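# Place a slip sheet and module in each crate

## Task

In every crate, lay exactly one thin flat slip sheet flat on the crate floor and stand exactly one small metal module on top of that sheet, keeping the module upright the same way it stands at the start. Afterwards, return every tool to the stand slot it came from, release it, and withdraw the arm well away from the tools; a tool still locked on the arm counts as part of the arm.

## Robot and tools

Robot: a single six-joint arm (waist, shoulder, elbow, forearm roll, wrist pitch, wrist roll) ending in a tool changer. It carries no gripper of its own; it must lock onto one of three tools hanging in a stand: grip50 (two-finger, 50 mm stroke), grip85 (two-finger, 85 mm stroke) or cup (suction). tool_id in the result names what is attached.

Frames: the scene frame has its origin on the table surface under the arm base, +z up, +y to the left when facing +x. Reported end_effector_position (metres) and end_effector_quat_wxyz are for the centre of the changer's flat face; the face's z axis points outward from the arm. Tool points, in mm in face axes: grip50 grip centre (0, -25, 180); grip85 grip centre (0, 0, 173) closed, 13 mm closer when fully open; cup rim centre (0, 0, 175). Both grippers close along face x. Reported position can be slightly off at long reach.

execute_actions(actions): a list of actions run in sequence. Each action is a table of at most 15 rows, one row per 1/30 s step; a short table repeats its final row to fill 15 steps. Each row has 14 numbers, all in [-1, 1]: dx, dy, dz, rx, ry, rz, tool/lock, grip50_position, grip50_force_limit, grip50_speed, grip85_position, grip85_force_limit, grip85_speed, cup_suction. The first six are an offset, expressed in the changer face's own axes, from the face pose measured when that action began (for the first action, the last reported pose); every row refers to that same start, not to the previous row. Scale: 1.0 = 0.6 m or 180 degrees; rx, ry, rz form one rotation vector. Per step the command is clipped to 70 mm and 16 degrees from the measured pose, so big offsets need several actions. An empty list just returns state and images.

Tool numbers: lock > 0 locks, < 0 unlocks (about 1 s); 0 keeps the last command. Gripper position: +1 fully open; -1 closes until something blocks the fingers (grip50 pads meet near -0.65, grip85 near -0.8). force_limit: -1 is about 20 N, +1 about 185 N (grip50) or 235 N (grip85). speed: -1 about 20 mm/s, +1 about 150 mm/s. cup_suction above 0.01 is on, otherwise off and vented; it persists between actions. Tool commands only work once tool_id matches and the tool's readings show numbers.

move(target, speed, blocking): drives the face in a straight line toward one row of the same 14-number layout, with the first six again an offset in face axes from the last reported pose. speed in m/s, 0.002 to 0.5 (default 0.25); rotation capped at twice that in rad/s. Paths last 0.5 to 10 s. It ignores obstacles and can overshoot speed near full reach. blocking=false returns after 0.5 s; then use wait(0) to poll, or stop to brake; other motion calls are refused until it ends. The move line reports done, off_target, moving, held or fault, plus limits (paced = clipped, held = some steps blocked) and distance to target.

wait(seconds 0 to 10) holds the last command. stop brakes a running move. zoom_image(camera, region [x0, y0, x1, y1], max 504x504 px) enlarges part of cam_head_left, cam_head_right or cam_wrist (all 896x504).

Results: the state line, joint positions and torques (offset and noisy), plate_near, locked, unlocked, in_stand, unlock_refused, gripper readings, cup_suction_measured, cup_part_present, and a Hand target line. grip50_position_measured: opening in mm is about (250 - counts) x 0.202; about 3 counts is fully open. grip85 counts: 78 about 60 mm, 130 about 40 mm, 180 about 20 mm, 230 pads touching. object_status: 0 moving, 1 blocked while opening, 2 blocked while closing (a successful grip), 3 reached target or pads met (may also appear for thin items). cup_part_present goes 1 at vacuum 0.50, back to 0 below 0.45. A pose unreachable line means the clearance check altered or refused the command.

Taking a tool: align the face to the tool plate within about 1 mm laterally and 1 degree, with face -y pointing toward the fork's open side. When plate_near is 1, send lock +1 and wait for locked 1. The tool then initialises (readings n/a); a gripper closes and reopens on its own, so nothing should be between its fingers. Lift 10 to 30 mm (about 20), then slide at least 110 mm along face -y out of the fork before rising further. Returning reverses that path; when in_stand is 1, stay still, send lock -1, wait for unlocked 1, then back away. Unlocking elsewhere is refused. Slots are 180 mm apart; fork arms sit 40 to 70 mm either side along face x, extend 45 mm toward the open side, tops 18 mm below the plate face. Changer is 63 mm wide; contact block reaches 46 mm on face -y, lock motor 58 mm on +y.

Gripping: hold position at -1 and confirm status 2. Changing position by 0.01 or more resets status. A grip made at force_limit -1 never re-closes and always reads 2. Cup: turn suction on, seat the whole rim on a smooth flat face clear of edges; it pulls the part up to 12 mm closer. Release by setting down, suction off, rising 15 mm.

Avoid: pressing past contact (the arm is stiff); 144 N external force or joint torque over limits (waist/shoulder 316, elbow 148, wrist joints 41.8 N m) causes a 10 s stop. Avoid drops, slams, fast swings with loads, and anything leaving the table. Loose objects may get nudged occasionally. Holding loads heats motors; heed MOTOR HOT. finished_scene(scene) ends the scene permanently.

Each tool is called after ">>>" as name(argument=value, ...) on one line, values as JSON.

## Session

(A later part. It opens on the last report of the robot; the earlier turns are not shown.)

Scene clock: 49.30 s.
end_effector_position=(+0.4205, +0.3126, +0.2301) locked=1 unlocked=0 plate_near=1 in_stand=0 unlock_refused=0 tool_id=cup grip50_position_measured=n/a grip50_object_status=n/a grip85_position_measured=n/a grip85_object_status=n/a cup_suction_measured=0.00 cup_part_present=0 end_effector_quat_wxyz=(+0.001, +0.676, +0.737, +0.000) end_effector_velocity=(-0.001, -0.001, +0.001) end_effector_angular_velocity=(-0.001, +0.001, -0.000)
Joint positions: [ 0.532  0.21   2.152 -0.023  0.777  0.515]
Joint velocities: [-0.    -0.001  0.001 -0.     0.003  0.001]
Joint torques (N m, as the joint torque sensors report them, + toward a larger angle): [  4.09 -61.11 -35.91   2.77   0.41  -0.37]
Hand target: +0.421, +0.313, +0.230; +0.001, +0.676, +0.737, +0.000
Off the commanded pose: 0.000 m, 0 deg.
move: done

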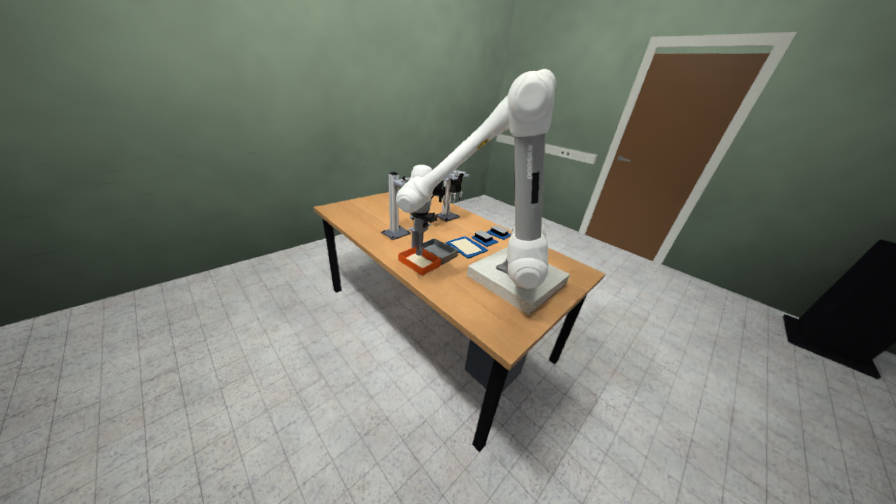

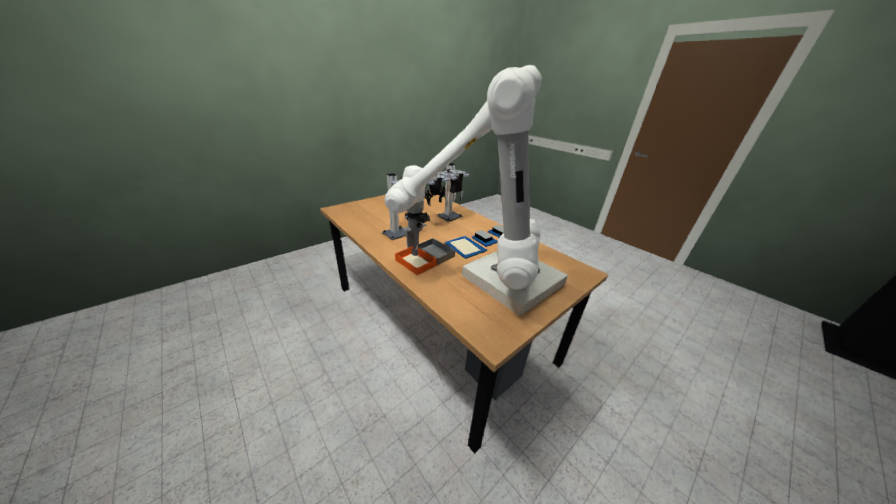

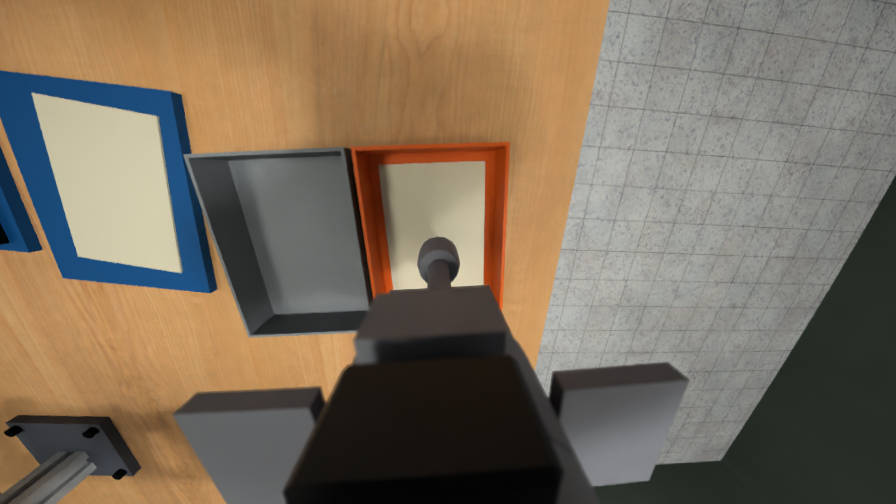

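>>> move(target=[-0.5438, -0.1116, 0, 0, 0, 0.0743, 0, 1, 0, 0, 1, 0, 0, -1], speed=0.45)

>>> zoom_image(camera="cam_wrist", region=[330, 125, 530, 305])

Scene clock: 51.07 s.
end_effector_position=(+0.3817, -0.0178, +0.2301) locked=1 unlocked=0 plate_near=1 in_stand=0 unlock_refused=0 tool_id=cup grip50_position_measured=n/a grip50_object_status=n/a grip85_position_measured=n/a grip85_object_status=n/a cup_suction_measured=0.00 cup_part_present=0 end_effector_quat_wxyz=(+0.000, +0.758, +0.653, +0.001) end_effector_velocity=(+0.001, -0.000, +0.000) end_effector_angular_velocity=(+0.000, -0.002, -0.001)
Joint positions: [-0.181 -0.009  2.398 -0.013  0.741  0.03 ]
Joint velocities: [-0.001  0.001 -0.002  0.001 -0.001 -0.001]
Joint torques (N m, as the joint torque sensors report them, + toward a larger angle): [  3.53 -34.83 -34.4    2.5    0.28  -0.4 ]
Hand target: +0.382, -0.018, +0.230; +0.000, +0.758, +0.653, +0.001
Off the commanded pose: 0.000 m, 0 deg.
move: done; limits=paced

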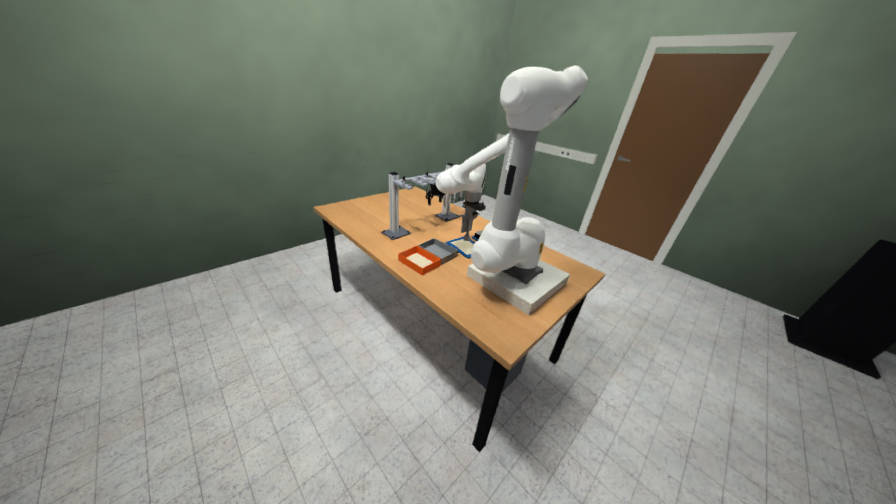

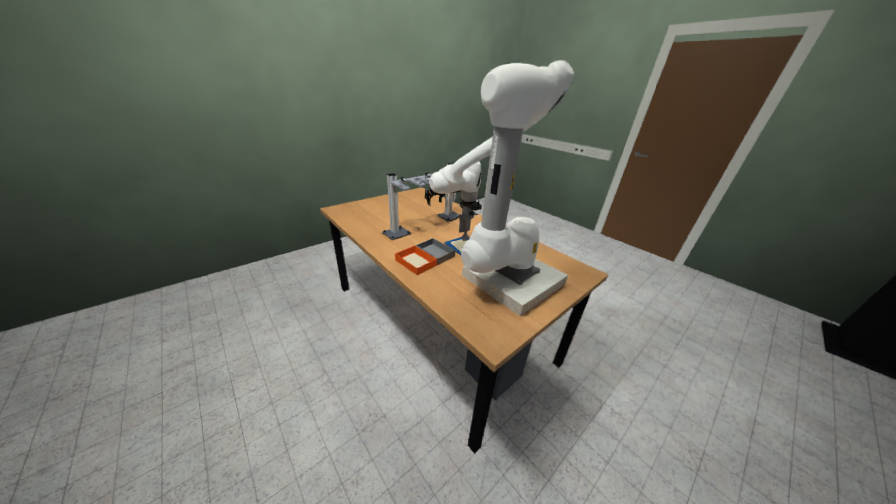

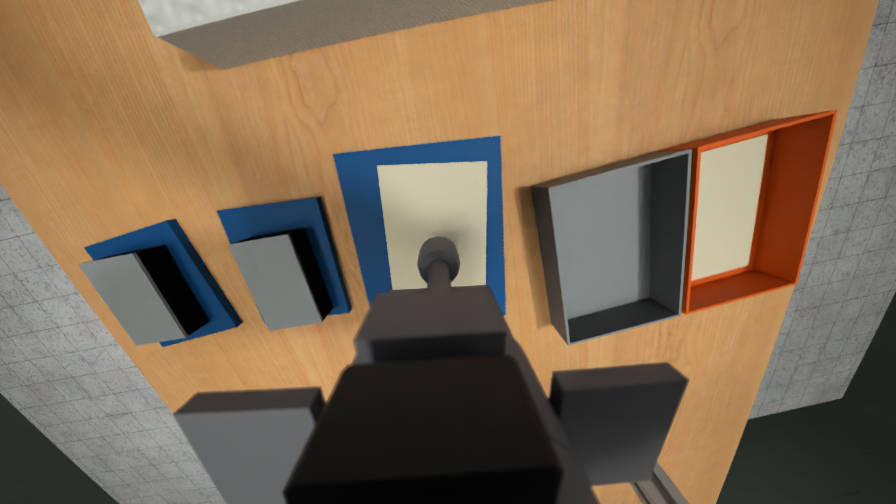

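Region (330, 125, 530, 305) of cam_wrist's 896x504 image, scaled by 2.520, with more detail than that image has; it fills the top 454 rows of this view, and the rest is white.

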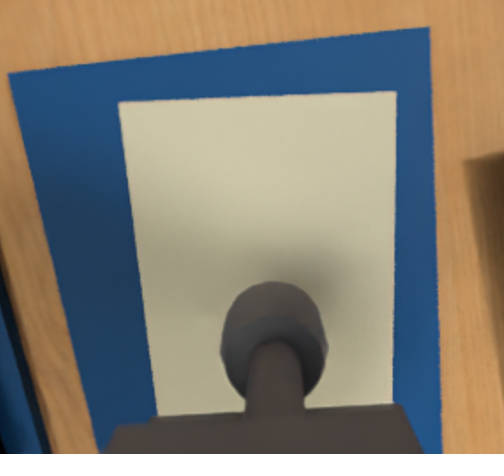

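>>> move(target=[0.0013, 0.0045, 0.0767, 0, 0, 0, 0, 1, 0, 0, 1, 0, 0, 1], speed=0.1)

Scene clock: 52.00 s.
end_effector_position=(+0.3846, -0.0174, +0.1842) locked=1 unlocked=0 plate_near=1 in_stand=0 unlock_refused=0 tool_id=cup grip50_position_measured=n/a grip50_object_status=n/a grip85_position_measured=n/a grip85_object_status=n/a cup_suction_measured=0.79 cup_part_present=1 end_effector_quat_wxyz=(+0.000, +0.758, +0.653, +0.001) end_effector_velocity=(+0.001, -0.000, -0.000) end_effector_angular_velocity=(-0.000, -0.001, +0.001)
Joint positions: [-0.18   0.081  2.43  -0.015  0.618  0.033]
Joint velocities: [-0.     0.002 -0.001 -0.001 -0.002 -0.   ]
Joint torques (N m, as the joint torque sensors report them, + toward a larger angle): [  3.85 -41.71 -29.25   2.14   0.28  -0.3 ]
Hand target: +0.385, -0.017, +0.184; +0.000, +0.758, +0.653, +0.001
Off the commanded pose: 0.000 m, 0 deg.
move: done

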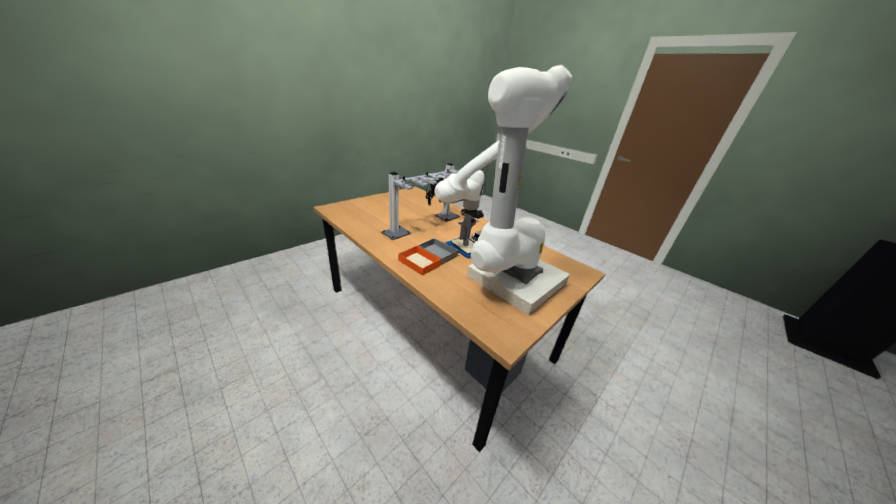

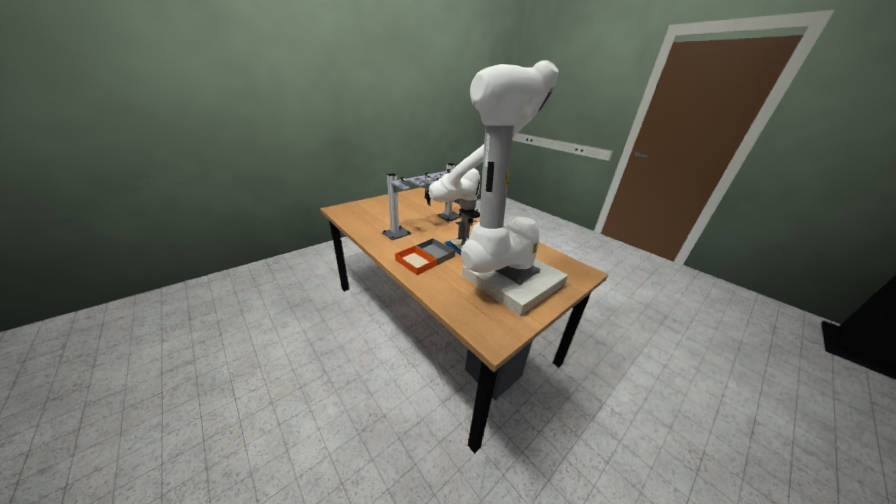

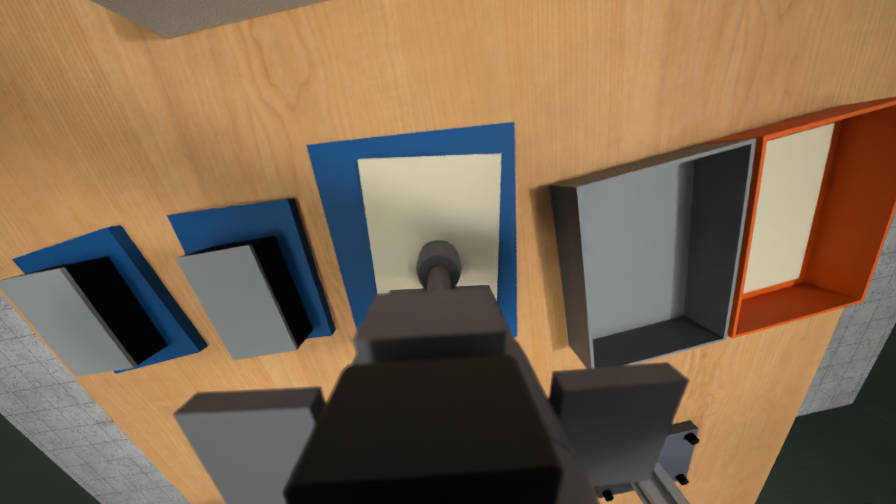

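>>> move(target=[0, 0, -0.065, 0, 0, 0, 0, 1, 0, 0, 1, 0, 0, 1], speed=0.2)

>>> zoom_image(camera="cam_wrist", region=[320, 120, 530, 310])

Scene clock: 52.83 s.
end_effector_position=(+0.3845, -0.0174, +0.2231) locked=1 unlocked=0 plate_near=1 in_stand=0 unlock_refused=0 tool_id=cup grip50_position_measured=n/a grip50_object_status=n/a grip85_position_measured=n/a grip85_object_status=n/a cup_suction_measured=0.94 cup_part_present=1 end_effector_quat_wxyz=(+0.000, +0.758, +0.653, +0.001) end_effector_velocity=(-0.000, -0.000, -0.000) end_effector_angular_velocity=(-0.000, +0.002, +0.001)
Joint positions: [-0.179  0.007  2.399 -0.013  0.722  0.032]
Joint velocities: [-0.     0.001  0.    -0.001  0.001 -0.   ]
Joint torques (N m, as the joint torque sensors report them, + toward a larger angle): [  2.71 -36.4  -33.52   2.46   0.22  -0.36]
Hand target: +0.385, -0.017, +0.223; +0.000, +0.758, +0.653, +0.001
Off the commanded pose: 0.000 m, 0 deg.
move: done

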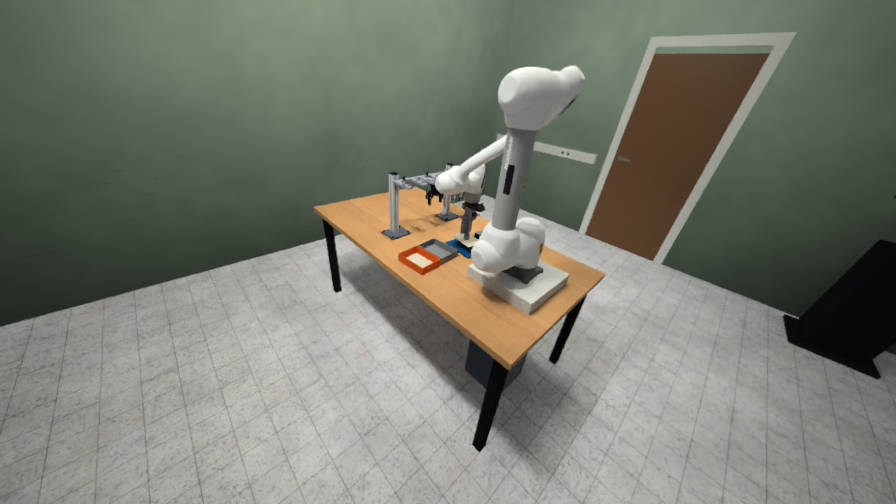

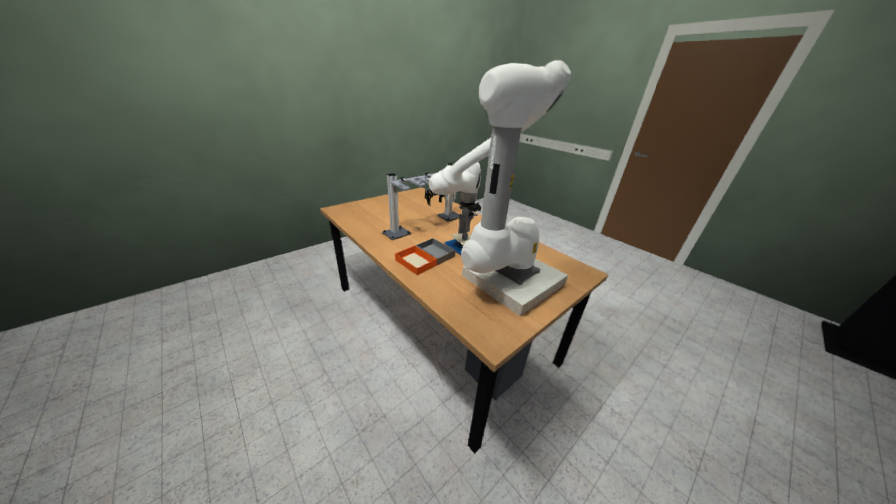

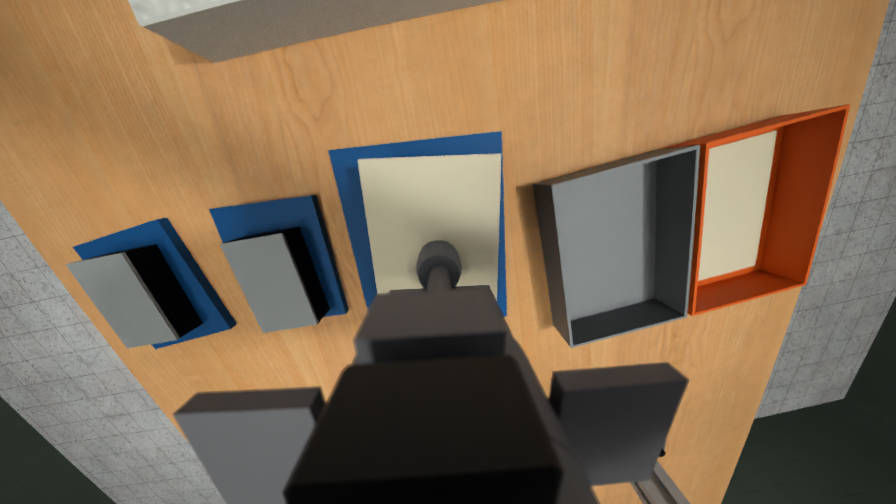

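Region (320, 120, 530, 310) of cam_wrist's 896x504 image, scaled by 2.400, with more detail than that image has; it fills the top 456 rows of this view, and the rest is white.

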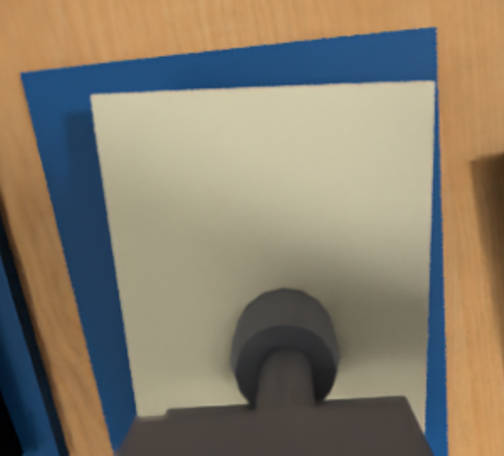

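>>> move(target=[0.3232, 0.0360, 0.005, 0, 0, -0.0694, 0, 1, 0, 0, 1, 0, 0, 1], speed=0.35)

>>> zoom_image(camera="cam_wrist", region=[320, 120, 560, 310])

Scene clock: 54.33 s.
end_effector_position=(+0.4343, +0.1709, +0.2202) locked=1 unlocked=0 plate_near=1 in_stand=0 unlock_refused=0 tool_id=cup grip50_position_measured=n/a grip50_object_status=n/a grip85_position_measured=n/a grip85_object_status=n/a cup_suction_measured=0.94 cup_part_present=1 end_effector_quat_wxyz=(+0.001, +0.682, +0.731, +0.000) end_effector_velocity=(+0.001, +0.001, +0.001) end_effector_angular_velocity=(+0.001, -0.003, +0.001)
Joint positions: [ 0.259  0.141  2.262 -0.021  0.732  0.257]
Joint velocities: [ 0.001 -0.    -0.002  0.    -0.001 -0.   ]
Joint torques (N m, as the joint torque sensors report them, + toward a larger angle): [  3.24 -52.94 -34.38   2.37   0.25  -0.57]
Hand target: +0.434, +0.171, +0.220; +0.001, +0.682, +0.731, +0.001
Off the commanded pose: 0.000 m, 0 deg.
move: done

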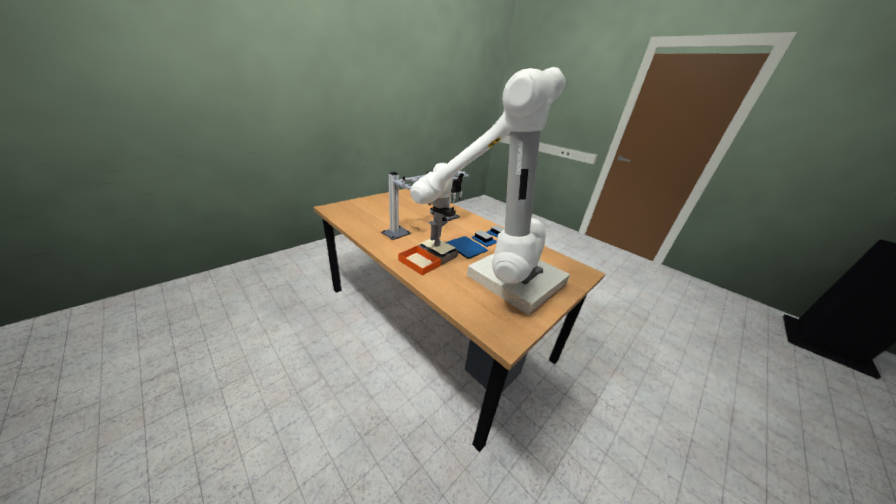

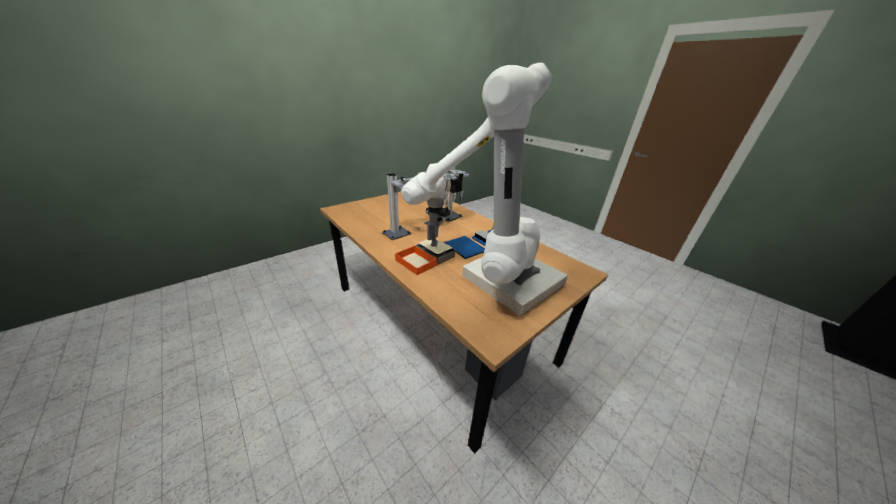

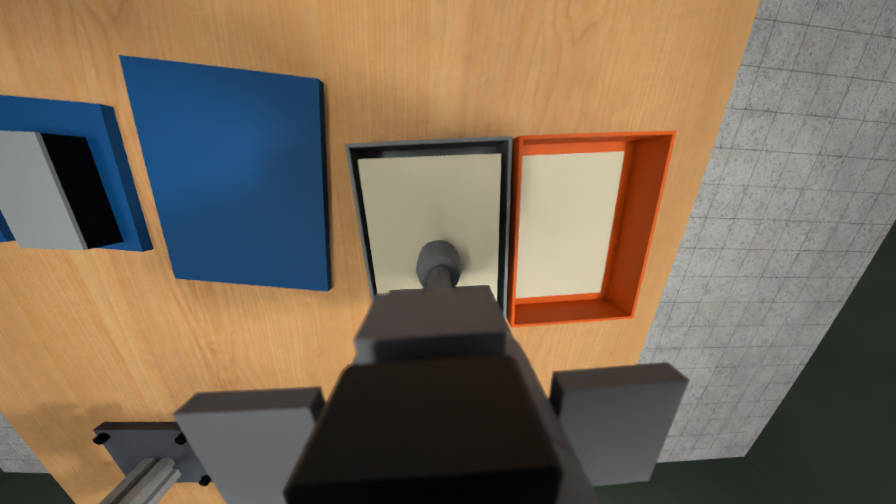

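Region (320, 120, 560, 310) of cam_wrist's 896x504 image, scaled by 2.100, with more detail than that image has; it fills the top 399 rows of this view, and the rest is white.

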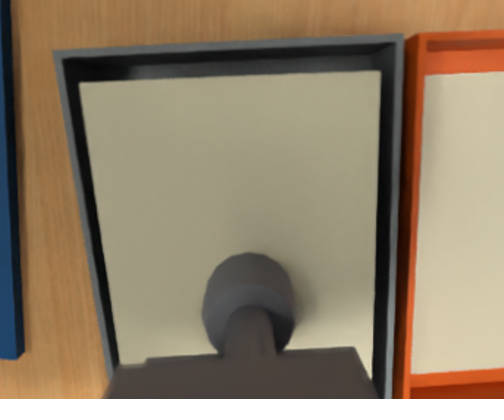

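>>> move(target=[-0.001, 0, 0.0853, 0, 0, 0, 0, 1, 0, 0, 1, 0, 0, 1], speed=0.12)

>>> execute_actions(actions=[[[0,0,0,0,0,0,0,1,0,0,1,0,0,-1],[0,0,0,0,0,0,0,1,0,0,1,0,0,-1],[0,0,0,0,0,0,0,1,0,0,1,0,0,-1],[0,0,0,0,0,0,0,1,0,0,1,0,0,-1],[0,0,0,0,0,0,0,1,0,0,1,0,0,-1],[0,0,0,0,0,0,0,1,0,0,1,0,0,-1],[0,0,0,0,0,0,0,1,0,0,1,0,0,-1],[0,0,0,0,0,0,0,1,0,0,1,0,0,-1],[0,0,-0.001,0,0,0,0,1,0,0,1,0,0,-1],[0,0,-0.003,0,0,0,0,1,0,0,1,0,0,-1],[0,0,-0.006,0,0,0,0,1,0,0,1,0,0,-1],[0,0,-0.009,0,0,0,0,1,0,0,1,0,0,-1],[0,0,-0.012,0,0,0,0,1,0,0,1,0,0,-1],[0,0,-0.014,0,0,0,0,1,0,0,1,0,0,-1],[0,0,-0.015,0,0,0,0,1,0,0,1,0,0,-1]]])

Scene clock: 55.30 s.
end_effector_position=(+0.4345, +0.1703, +0.1691) locked=1 unlocked=0 plate_near=1 in_stand=0 unlock_refused=0 tool_id=cup grip50_position_measured=n/a grip50_object_status=n/a grip85_position_measured=n/a grip85_object_status=n/a cup_suction_measured=0.94 cup_part_present=1 end_effector_quat_wxyz=(+0.001, +0.682, +0.731, +0.001) end_effector_velocity=(-0.000, -0.000, +0.000) end_effector_angular_velocity=(-0.000, -0.000, +0.000)
Joint positions: [ 0.256  0.225  2.296 -0.024  0.614  0.259]
Joint velocities: [-0.    -0.001  0.001 -0.     0.    -0.   ]
Joint torques (N m, as the joint torque sensors report them, + toward a larger angle): [  3.62 -57.18 -28.87   2.17   0.38  -0.32]
Hand target: +0.434, +0.170, +0.169; +0.001, +0.682, +0.731, +0.000
Off the commanded pose: 0.000 m, 0 deg.
move: done

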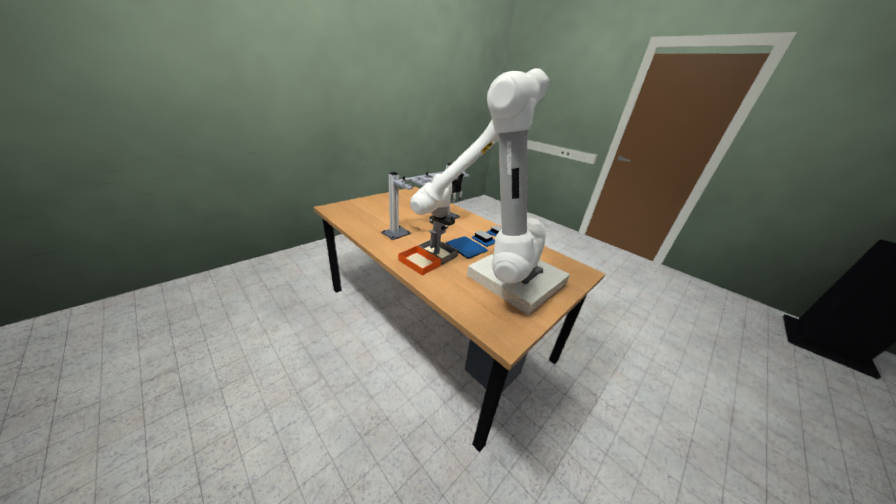

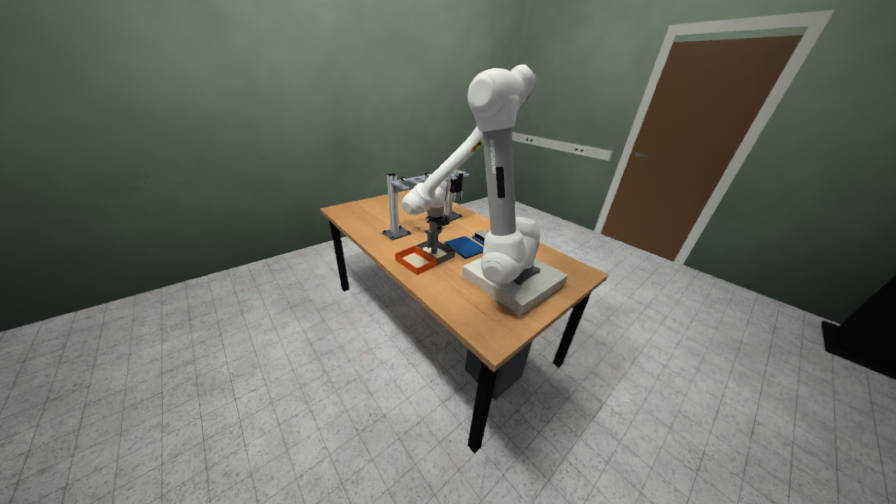

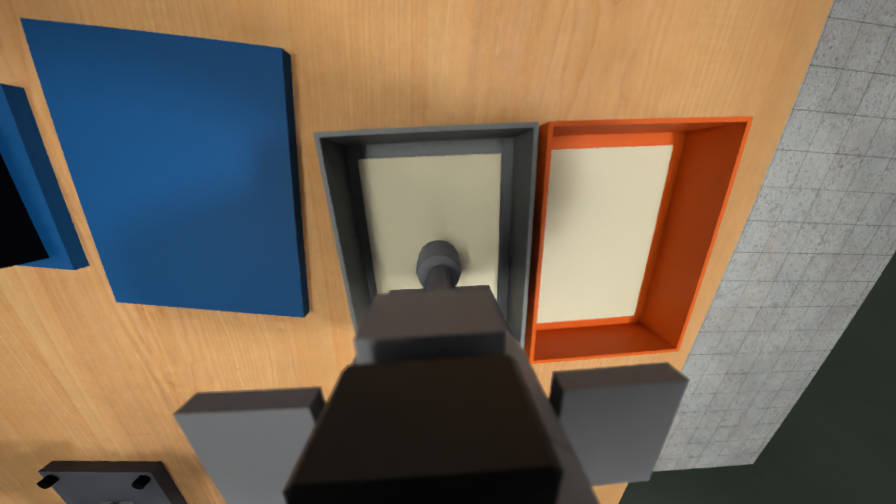

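Scene clock: 55.80 s.
end_effector_position=(+0.4344, +0.1702, +0.1762) locked=1 unlocked=0 plate_near=1 in_stand=0 unlock_refused=0 tool_id=cup grip50_position_measured=n/a grip50_object_status=n/a grip85_position_measured=n/a grip85_object_status=n/a cup_suction_measured=0.00 cup_part_present=0 end_effector_quat_wxyz=(+0.001, +0.682, +0.731, +0.000) end_effector_velocity=(+0.001, +0.000, +0.040) end_effector_angular_velocity=(-0.000, -0.003, -0.000)
Joint positions: [ 0.256  0.213  2.292 -0.024  0.63   0.259]
Joint velocities: [ 0.002 -0.07  -0.024  0.001  0.091  0.   ]
Joint torques (N m, as the joint torque sensors report them, + toward a larger angle): [  4.43 -50.16 -27.13   2.15   0.52  -0.43]
Hand target: +0.434, +0.170, +0.178; +0.001, +0.682, +0.731, +0.001
Off the commanded pose: 0.002 m, 0 deg.

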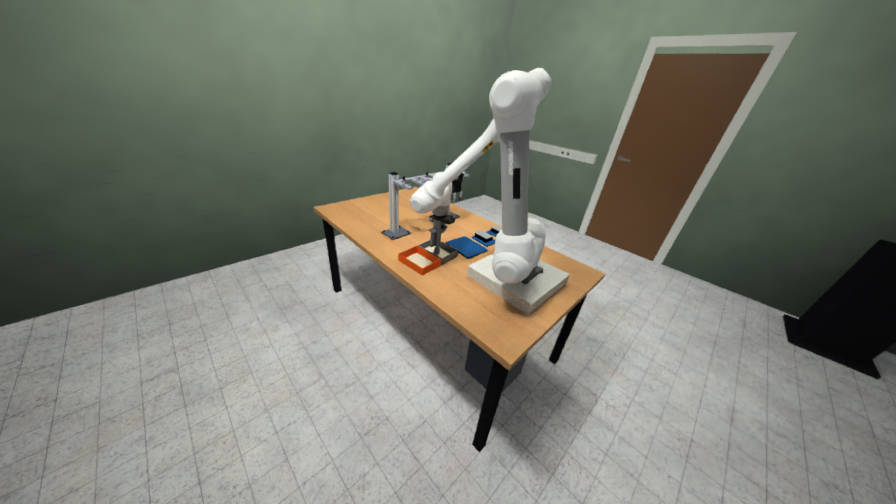

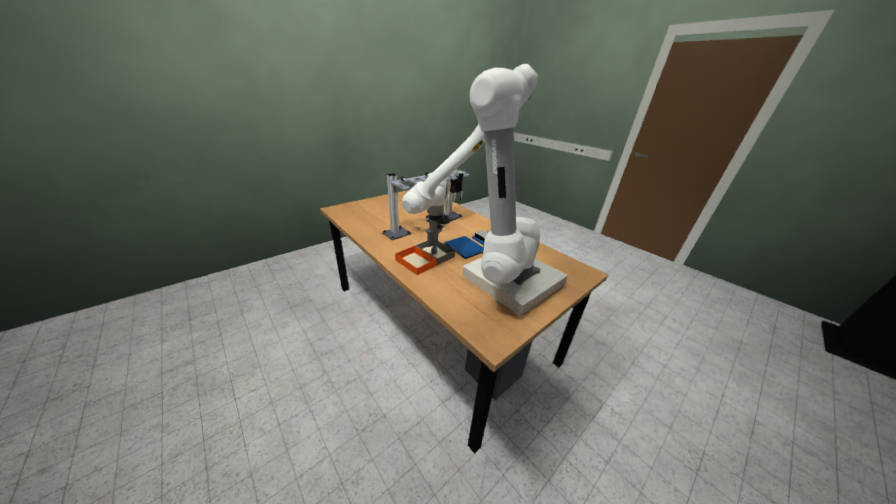

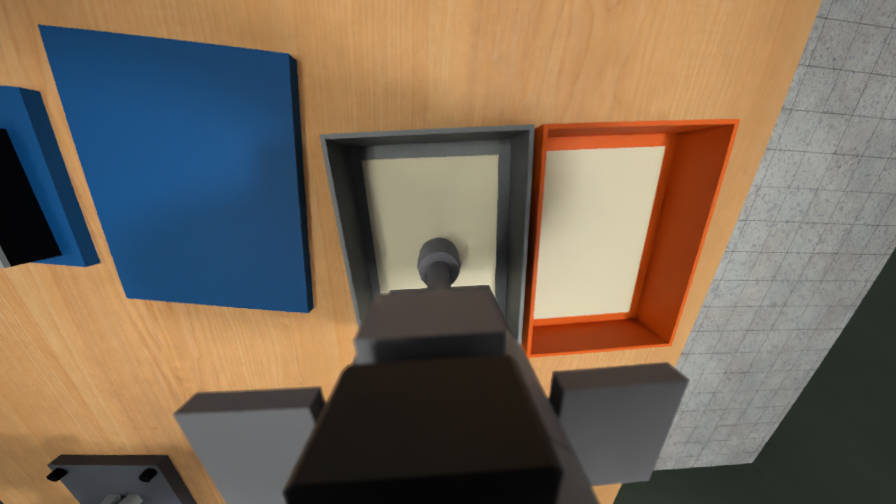

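>>> move(target=[-0.03, 0, -0.09, 0, 0, 0, 0, 1, 0, 0, 1, 0, 0, -1], speed=0.25)

Scene clock: 56.93 s.
end_effector_position=(+0.4355, +0.1523, +0.2302) locked=1 unlocked=0 plate_near=1 in_stand=0 unlock_refused=0 tool_id=cup grip50_position_measured=n/a grip50_object_status=n/a grip85_position_measured=n/a grip85_object_status=n/a cup_suction_measured=0.00 cup_part_present=0 end_effector_quat_wxyz=(+0.001, +0.682, +0.731, +0.000) end_effector_velocity=(+0.000, +0.000, +0.001) end_effector_angular_velocity=(+0.000, -0.001, -0.000)
Joint positions: [ 0.22   0.117  2.264 -0.021  0.754  0.218]
Joint velocities: [-0.    -0.001 -0.001  0.     0.001 -0.   ]
Joint torques (N m, as the joint torque sensors report them, + toward a larger angle): [  3.86 -50.89 -35.25   2.61   0.47  -0.46]
Hand target: +0.436, +0.152, +0.230; +0.001, +0.682, +0.731, +0.000
Off the commanded pose: 0.000 m, 0 deg.
move: done

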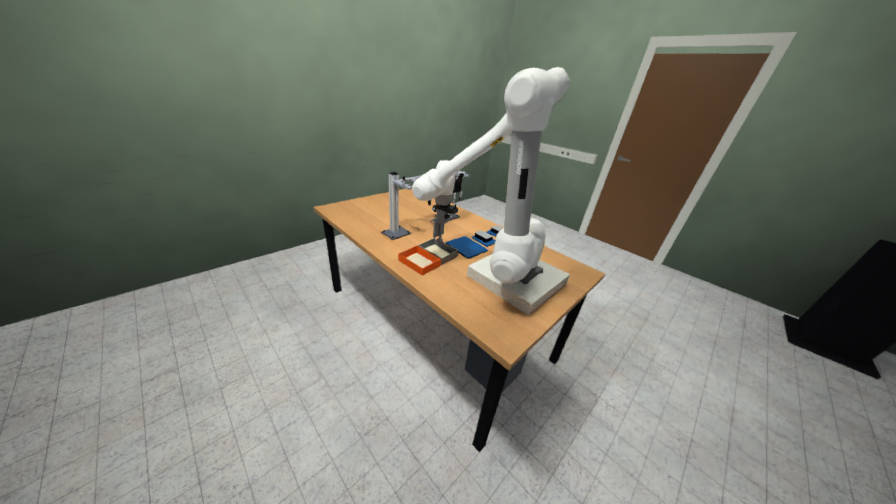

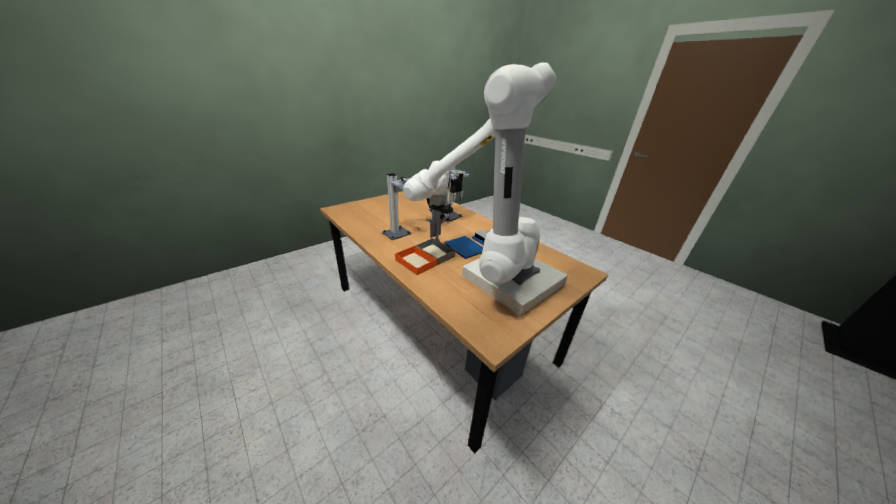

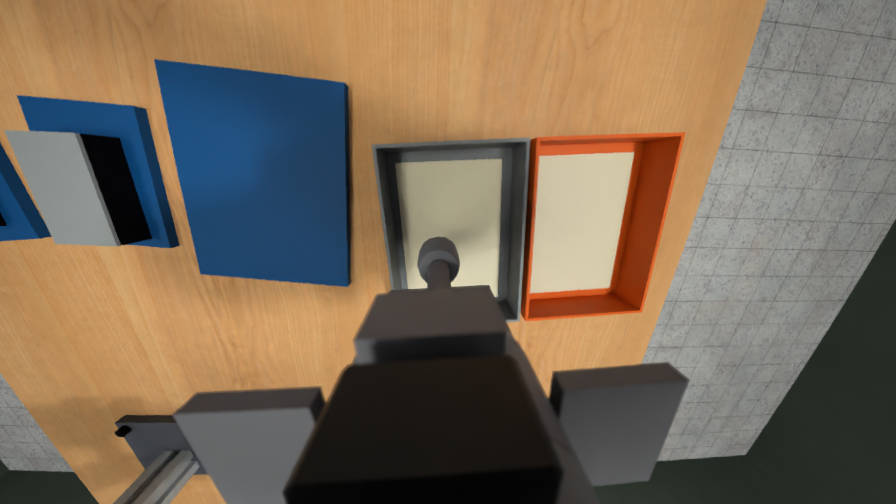

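>>> move(target=[-0.5442, -0.1221, -0.0417, 0, 0, 0.0332, 0, 1, 0, 0, 1, 0, 0, -1], speed=0.42)

>>> zoom_image(camera="cam_wrist", region=[360, 140, 520, 300])

Scene clock: 58.37 s.
end_effector_position=(+0.3854, -0.1782, +0.2551) locked=1 unlocked=0 plate_near=1 in_stand=0 unlock_refused=0 tool_id=cup grip50_position_measured=n/a grip50_object_status=n/a grip85_position_measured=n/a grip85_object_status=n/a cup_suction_measured=0.00 cup_part_present=0 end_effector_quat_wxyz=(+0.000, +0.719, +0.695, +0.001) end_effector_velocity=(+0.001, -0.001, +0.001) end_effector_angular_velocity=(+0.000, -0.001, -0.001)
Joint positions: [-0.563  0.014  2.307 -0.004  0.806 -0.473]
Joint velocities: [-0.001  0.    -0.002  0.001  0.001 -0.001]
Joint torques (N m, as the joint torque sensors report them, + toward a larger angle): [  1.35 -42.09 -36.22   2.82   0.33  -0.06]
Hand target: +0.385, -0.178, +0.255; +0.000, +0.719, +0.695, +0.001
Off the commanded pose: 0.000 m, 0 deg.
move: done; limits=paced

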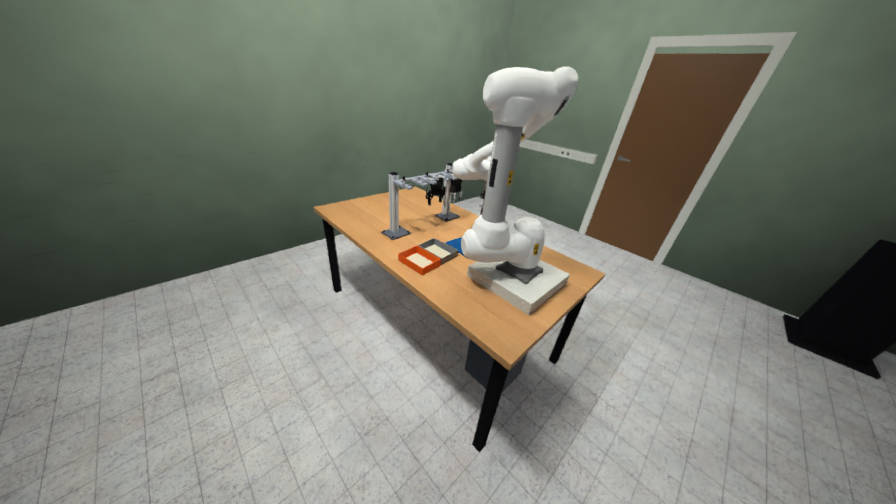

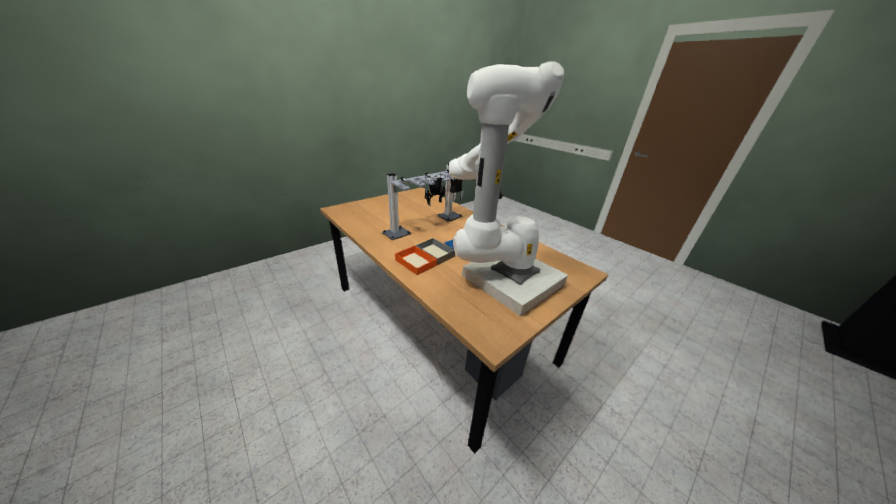

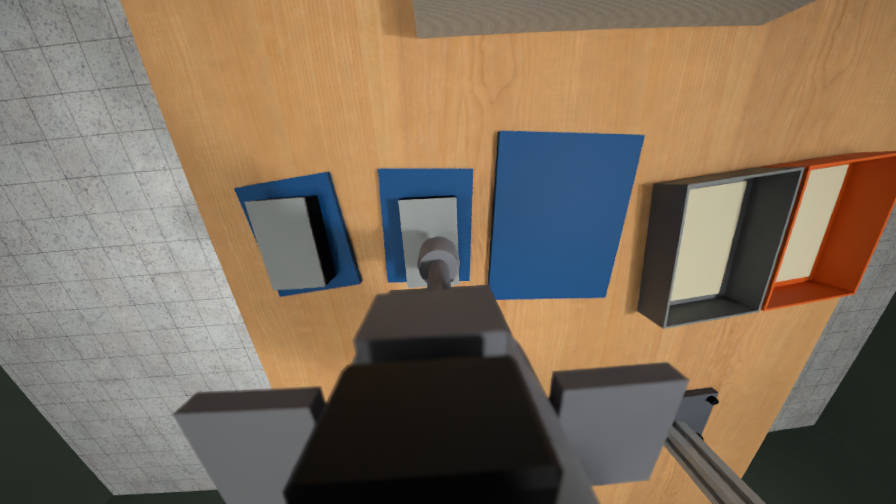

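Region (360, 140, 520, 300) of cam_wrist's 896x504 image, scaled by 3.150, with more detail than that image has.

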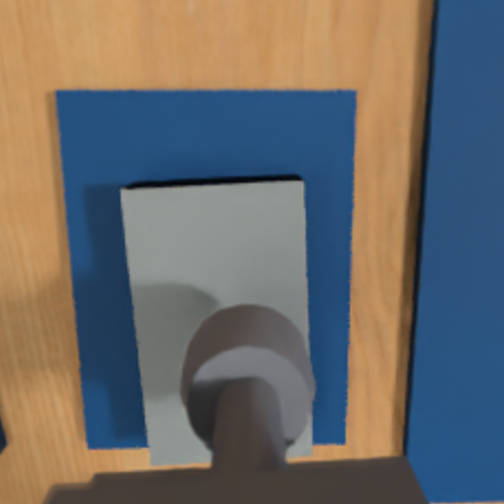

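>>> move(target=[-0.014, -0.002, 0.043, 0, 0, -0.003, 0, 1, 0, 0, 1, 0, 0, -1], speed=0.12)

>>> zoom_image(camera="cam_wrist", region=[360, 140, 520, 300])

Scene clock: 59.47 s.
end_effector_position=(+0.3840, -0.1865, +0.2294) locked=1 unlocked=0 plate_near=1 in_stand=0 unlock_refused=0 tool_id=cup grip50_position_measured=n/a grip50_object_status=n/a grip85_position_measured=n/a grip85_object_status=n/a cup_suction_measured=0.00 cup_part_present=0 end_effector_quat_wxyz=(+0.000, +0.716, +0.698, +0.001) end_effector_velocity=(-0.001, +0.000, -0.001) end_effector_angular_velocity=(+0.000, +0.001, -0.001)
Joint positions: [-0.582  0.057  2.325 -0.004  0.744 -0.501]
Joint velocities: [-0.     0.001  0.002  0.    -0.001  0.   ]
Joint torques (N m, as the joint torque sensors report them, + toward a larger angle): [  3.54 -43.57 -34.3    2.49   0.21  -0.41]
Hand target: +0.384, -0.186, +0.229; +0.000, +0.716, +0.698, +0.001
Off the commanded pose: 0.000 m, 0 deg.
move: done

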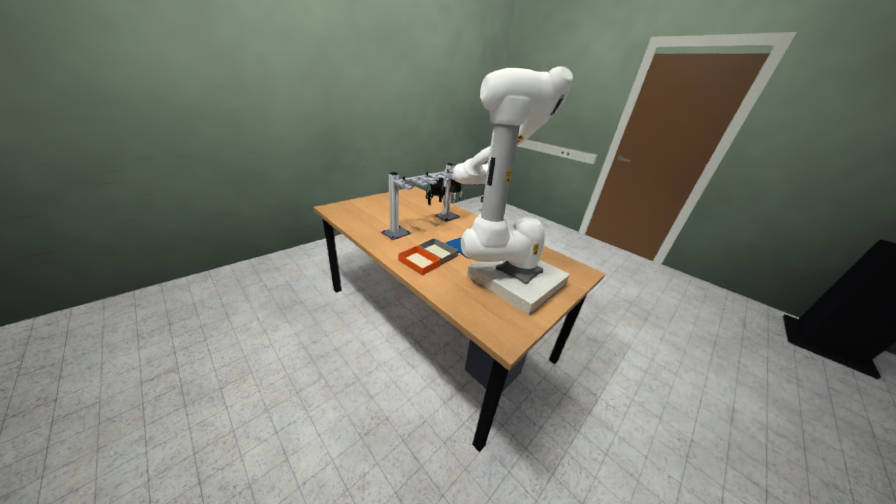

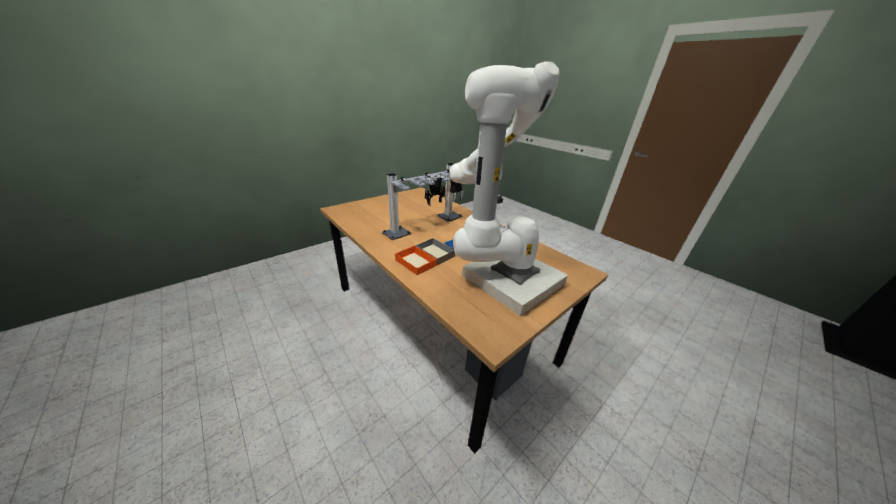

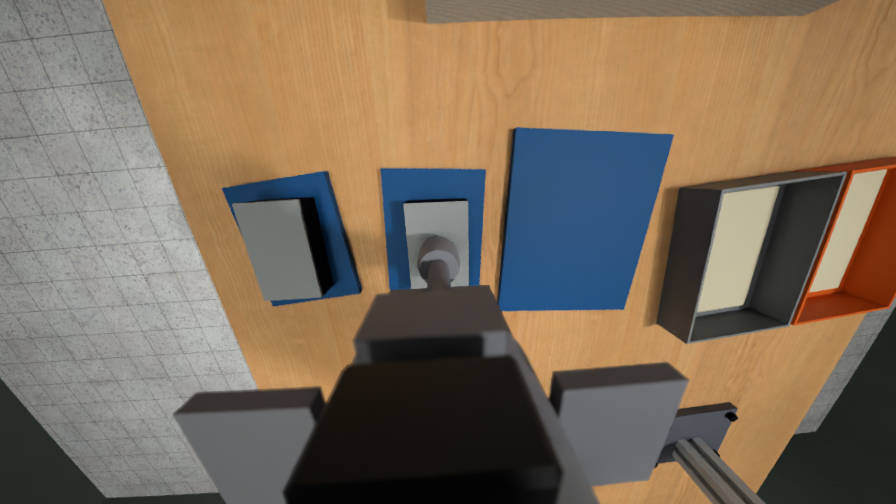

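Region (360, 140, 520, 300) of cam_wrist's 896x504 image, scaled by 3.150, with more detail than that image has.

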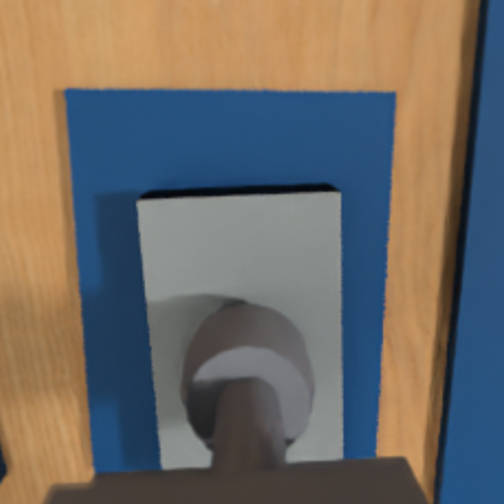

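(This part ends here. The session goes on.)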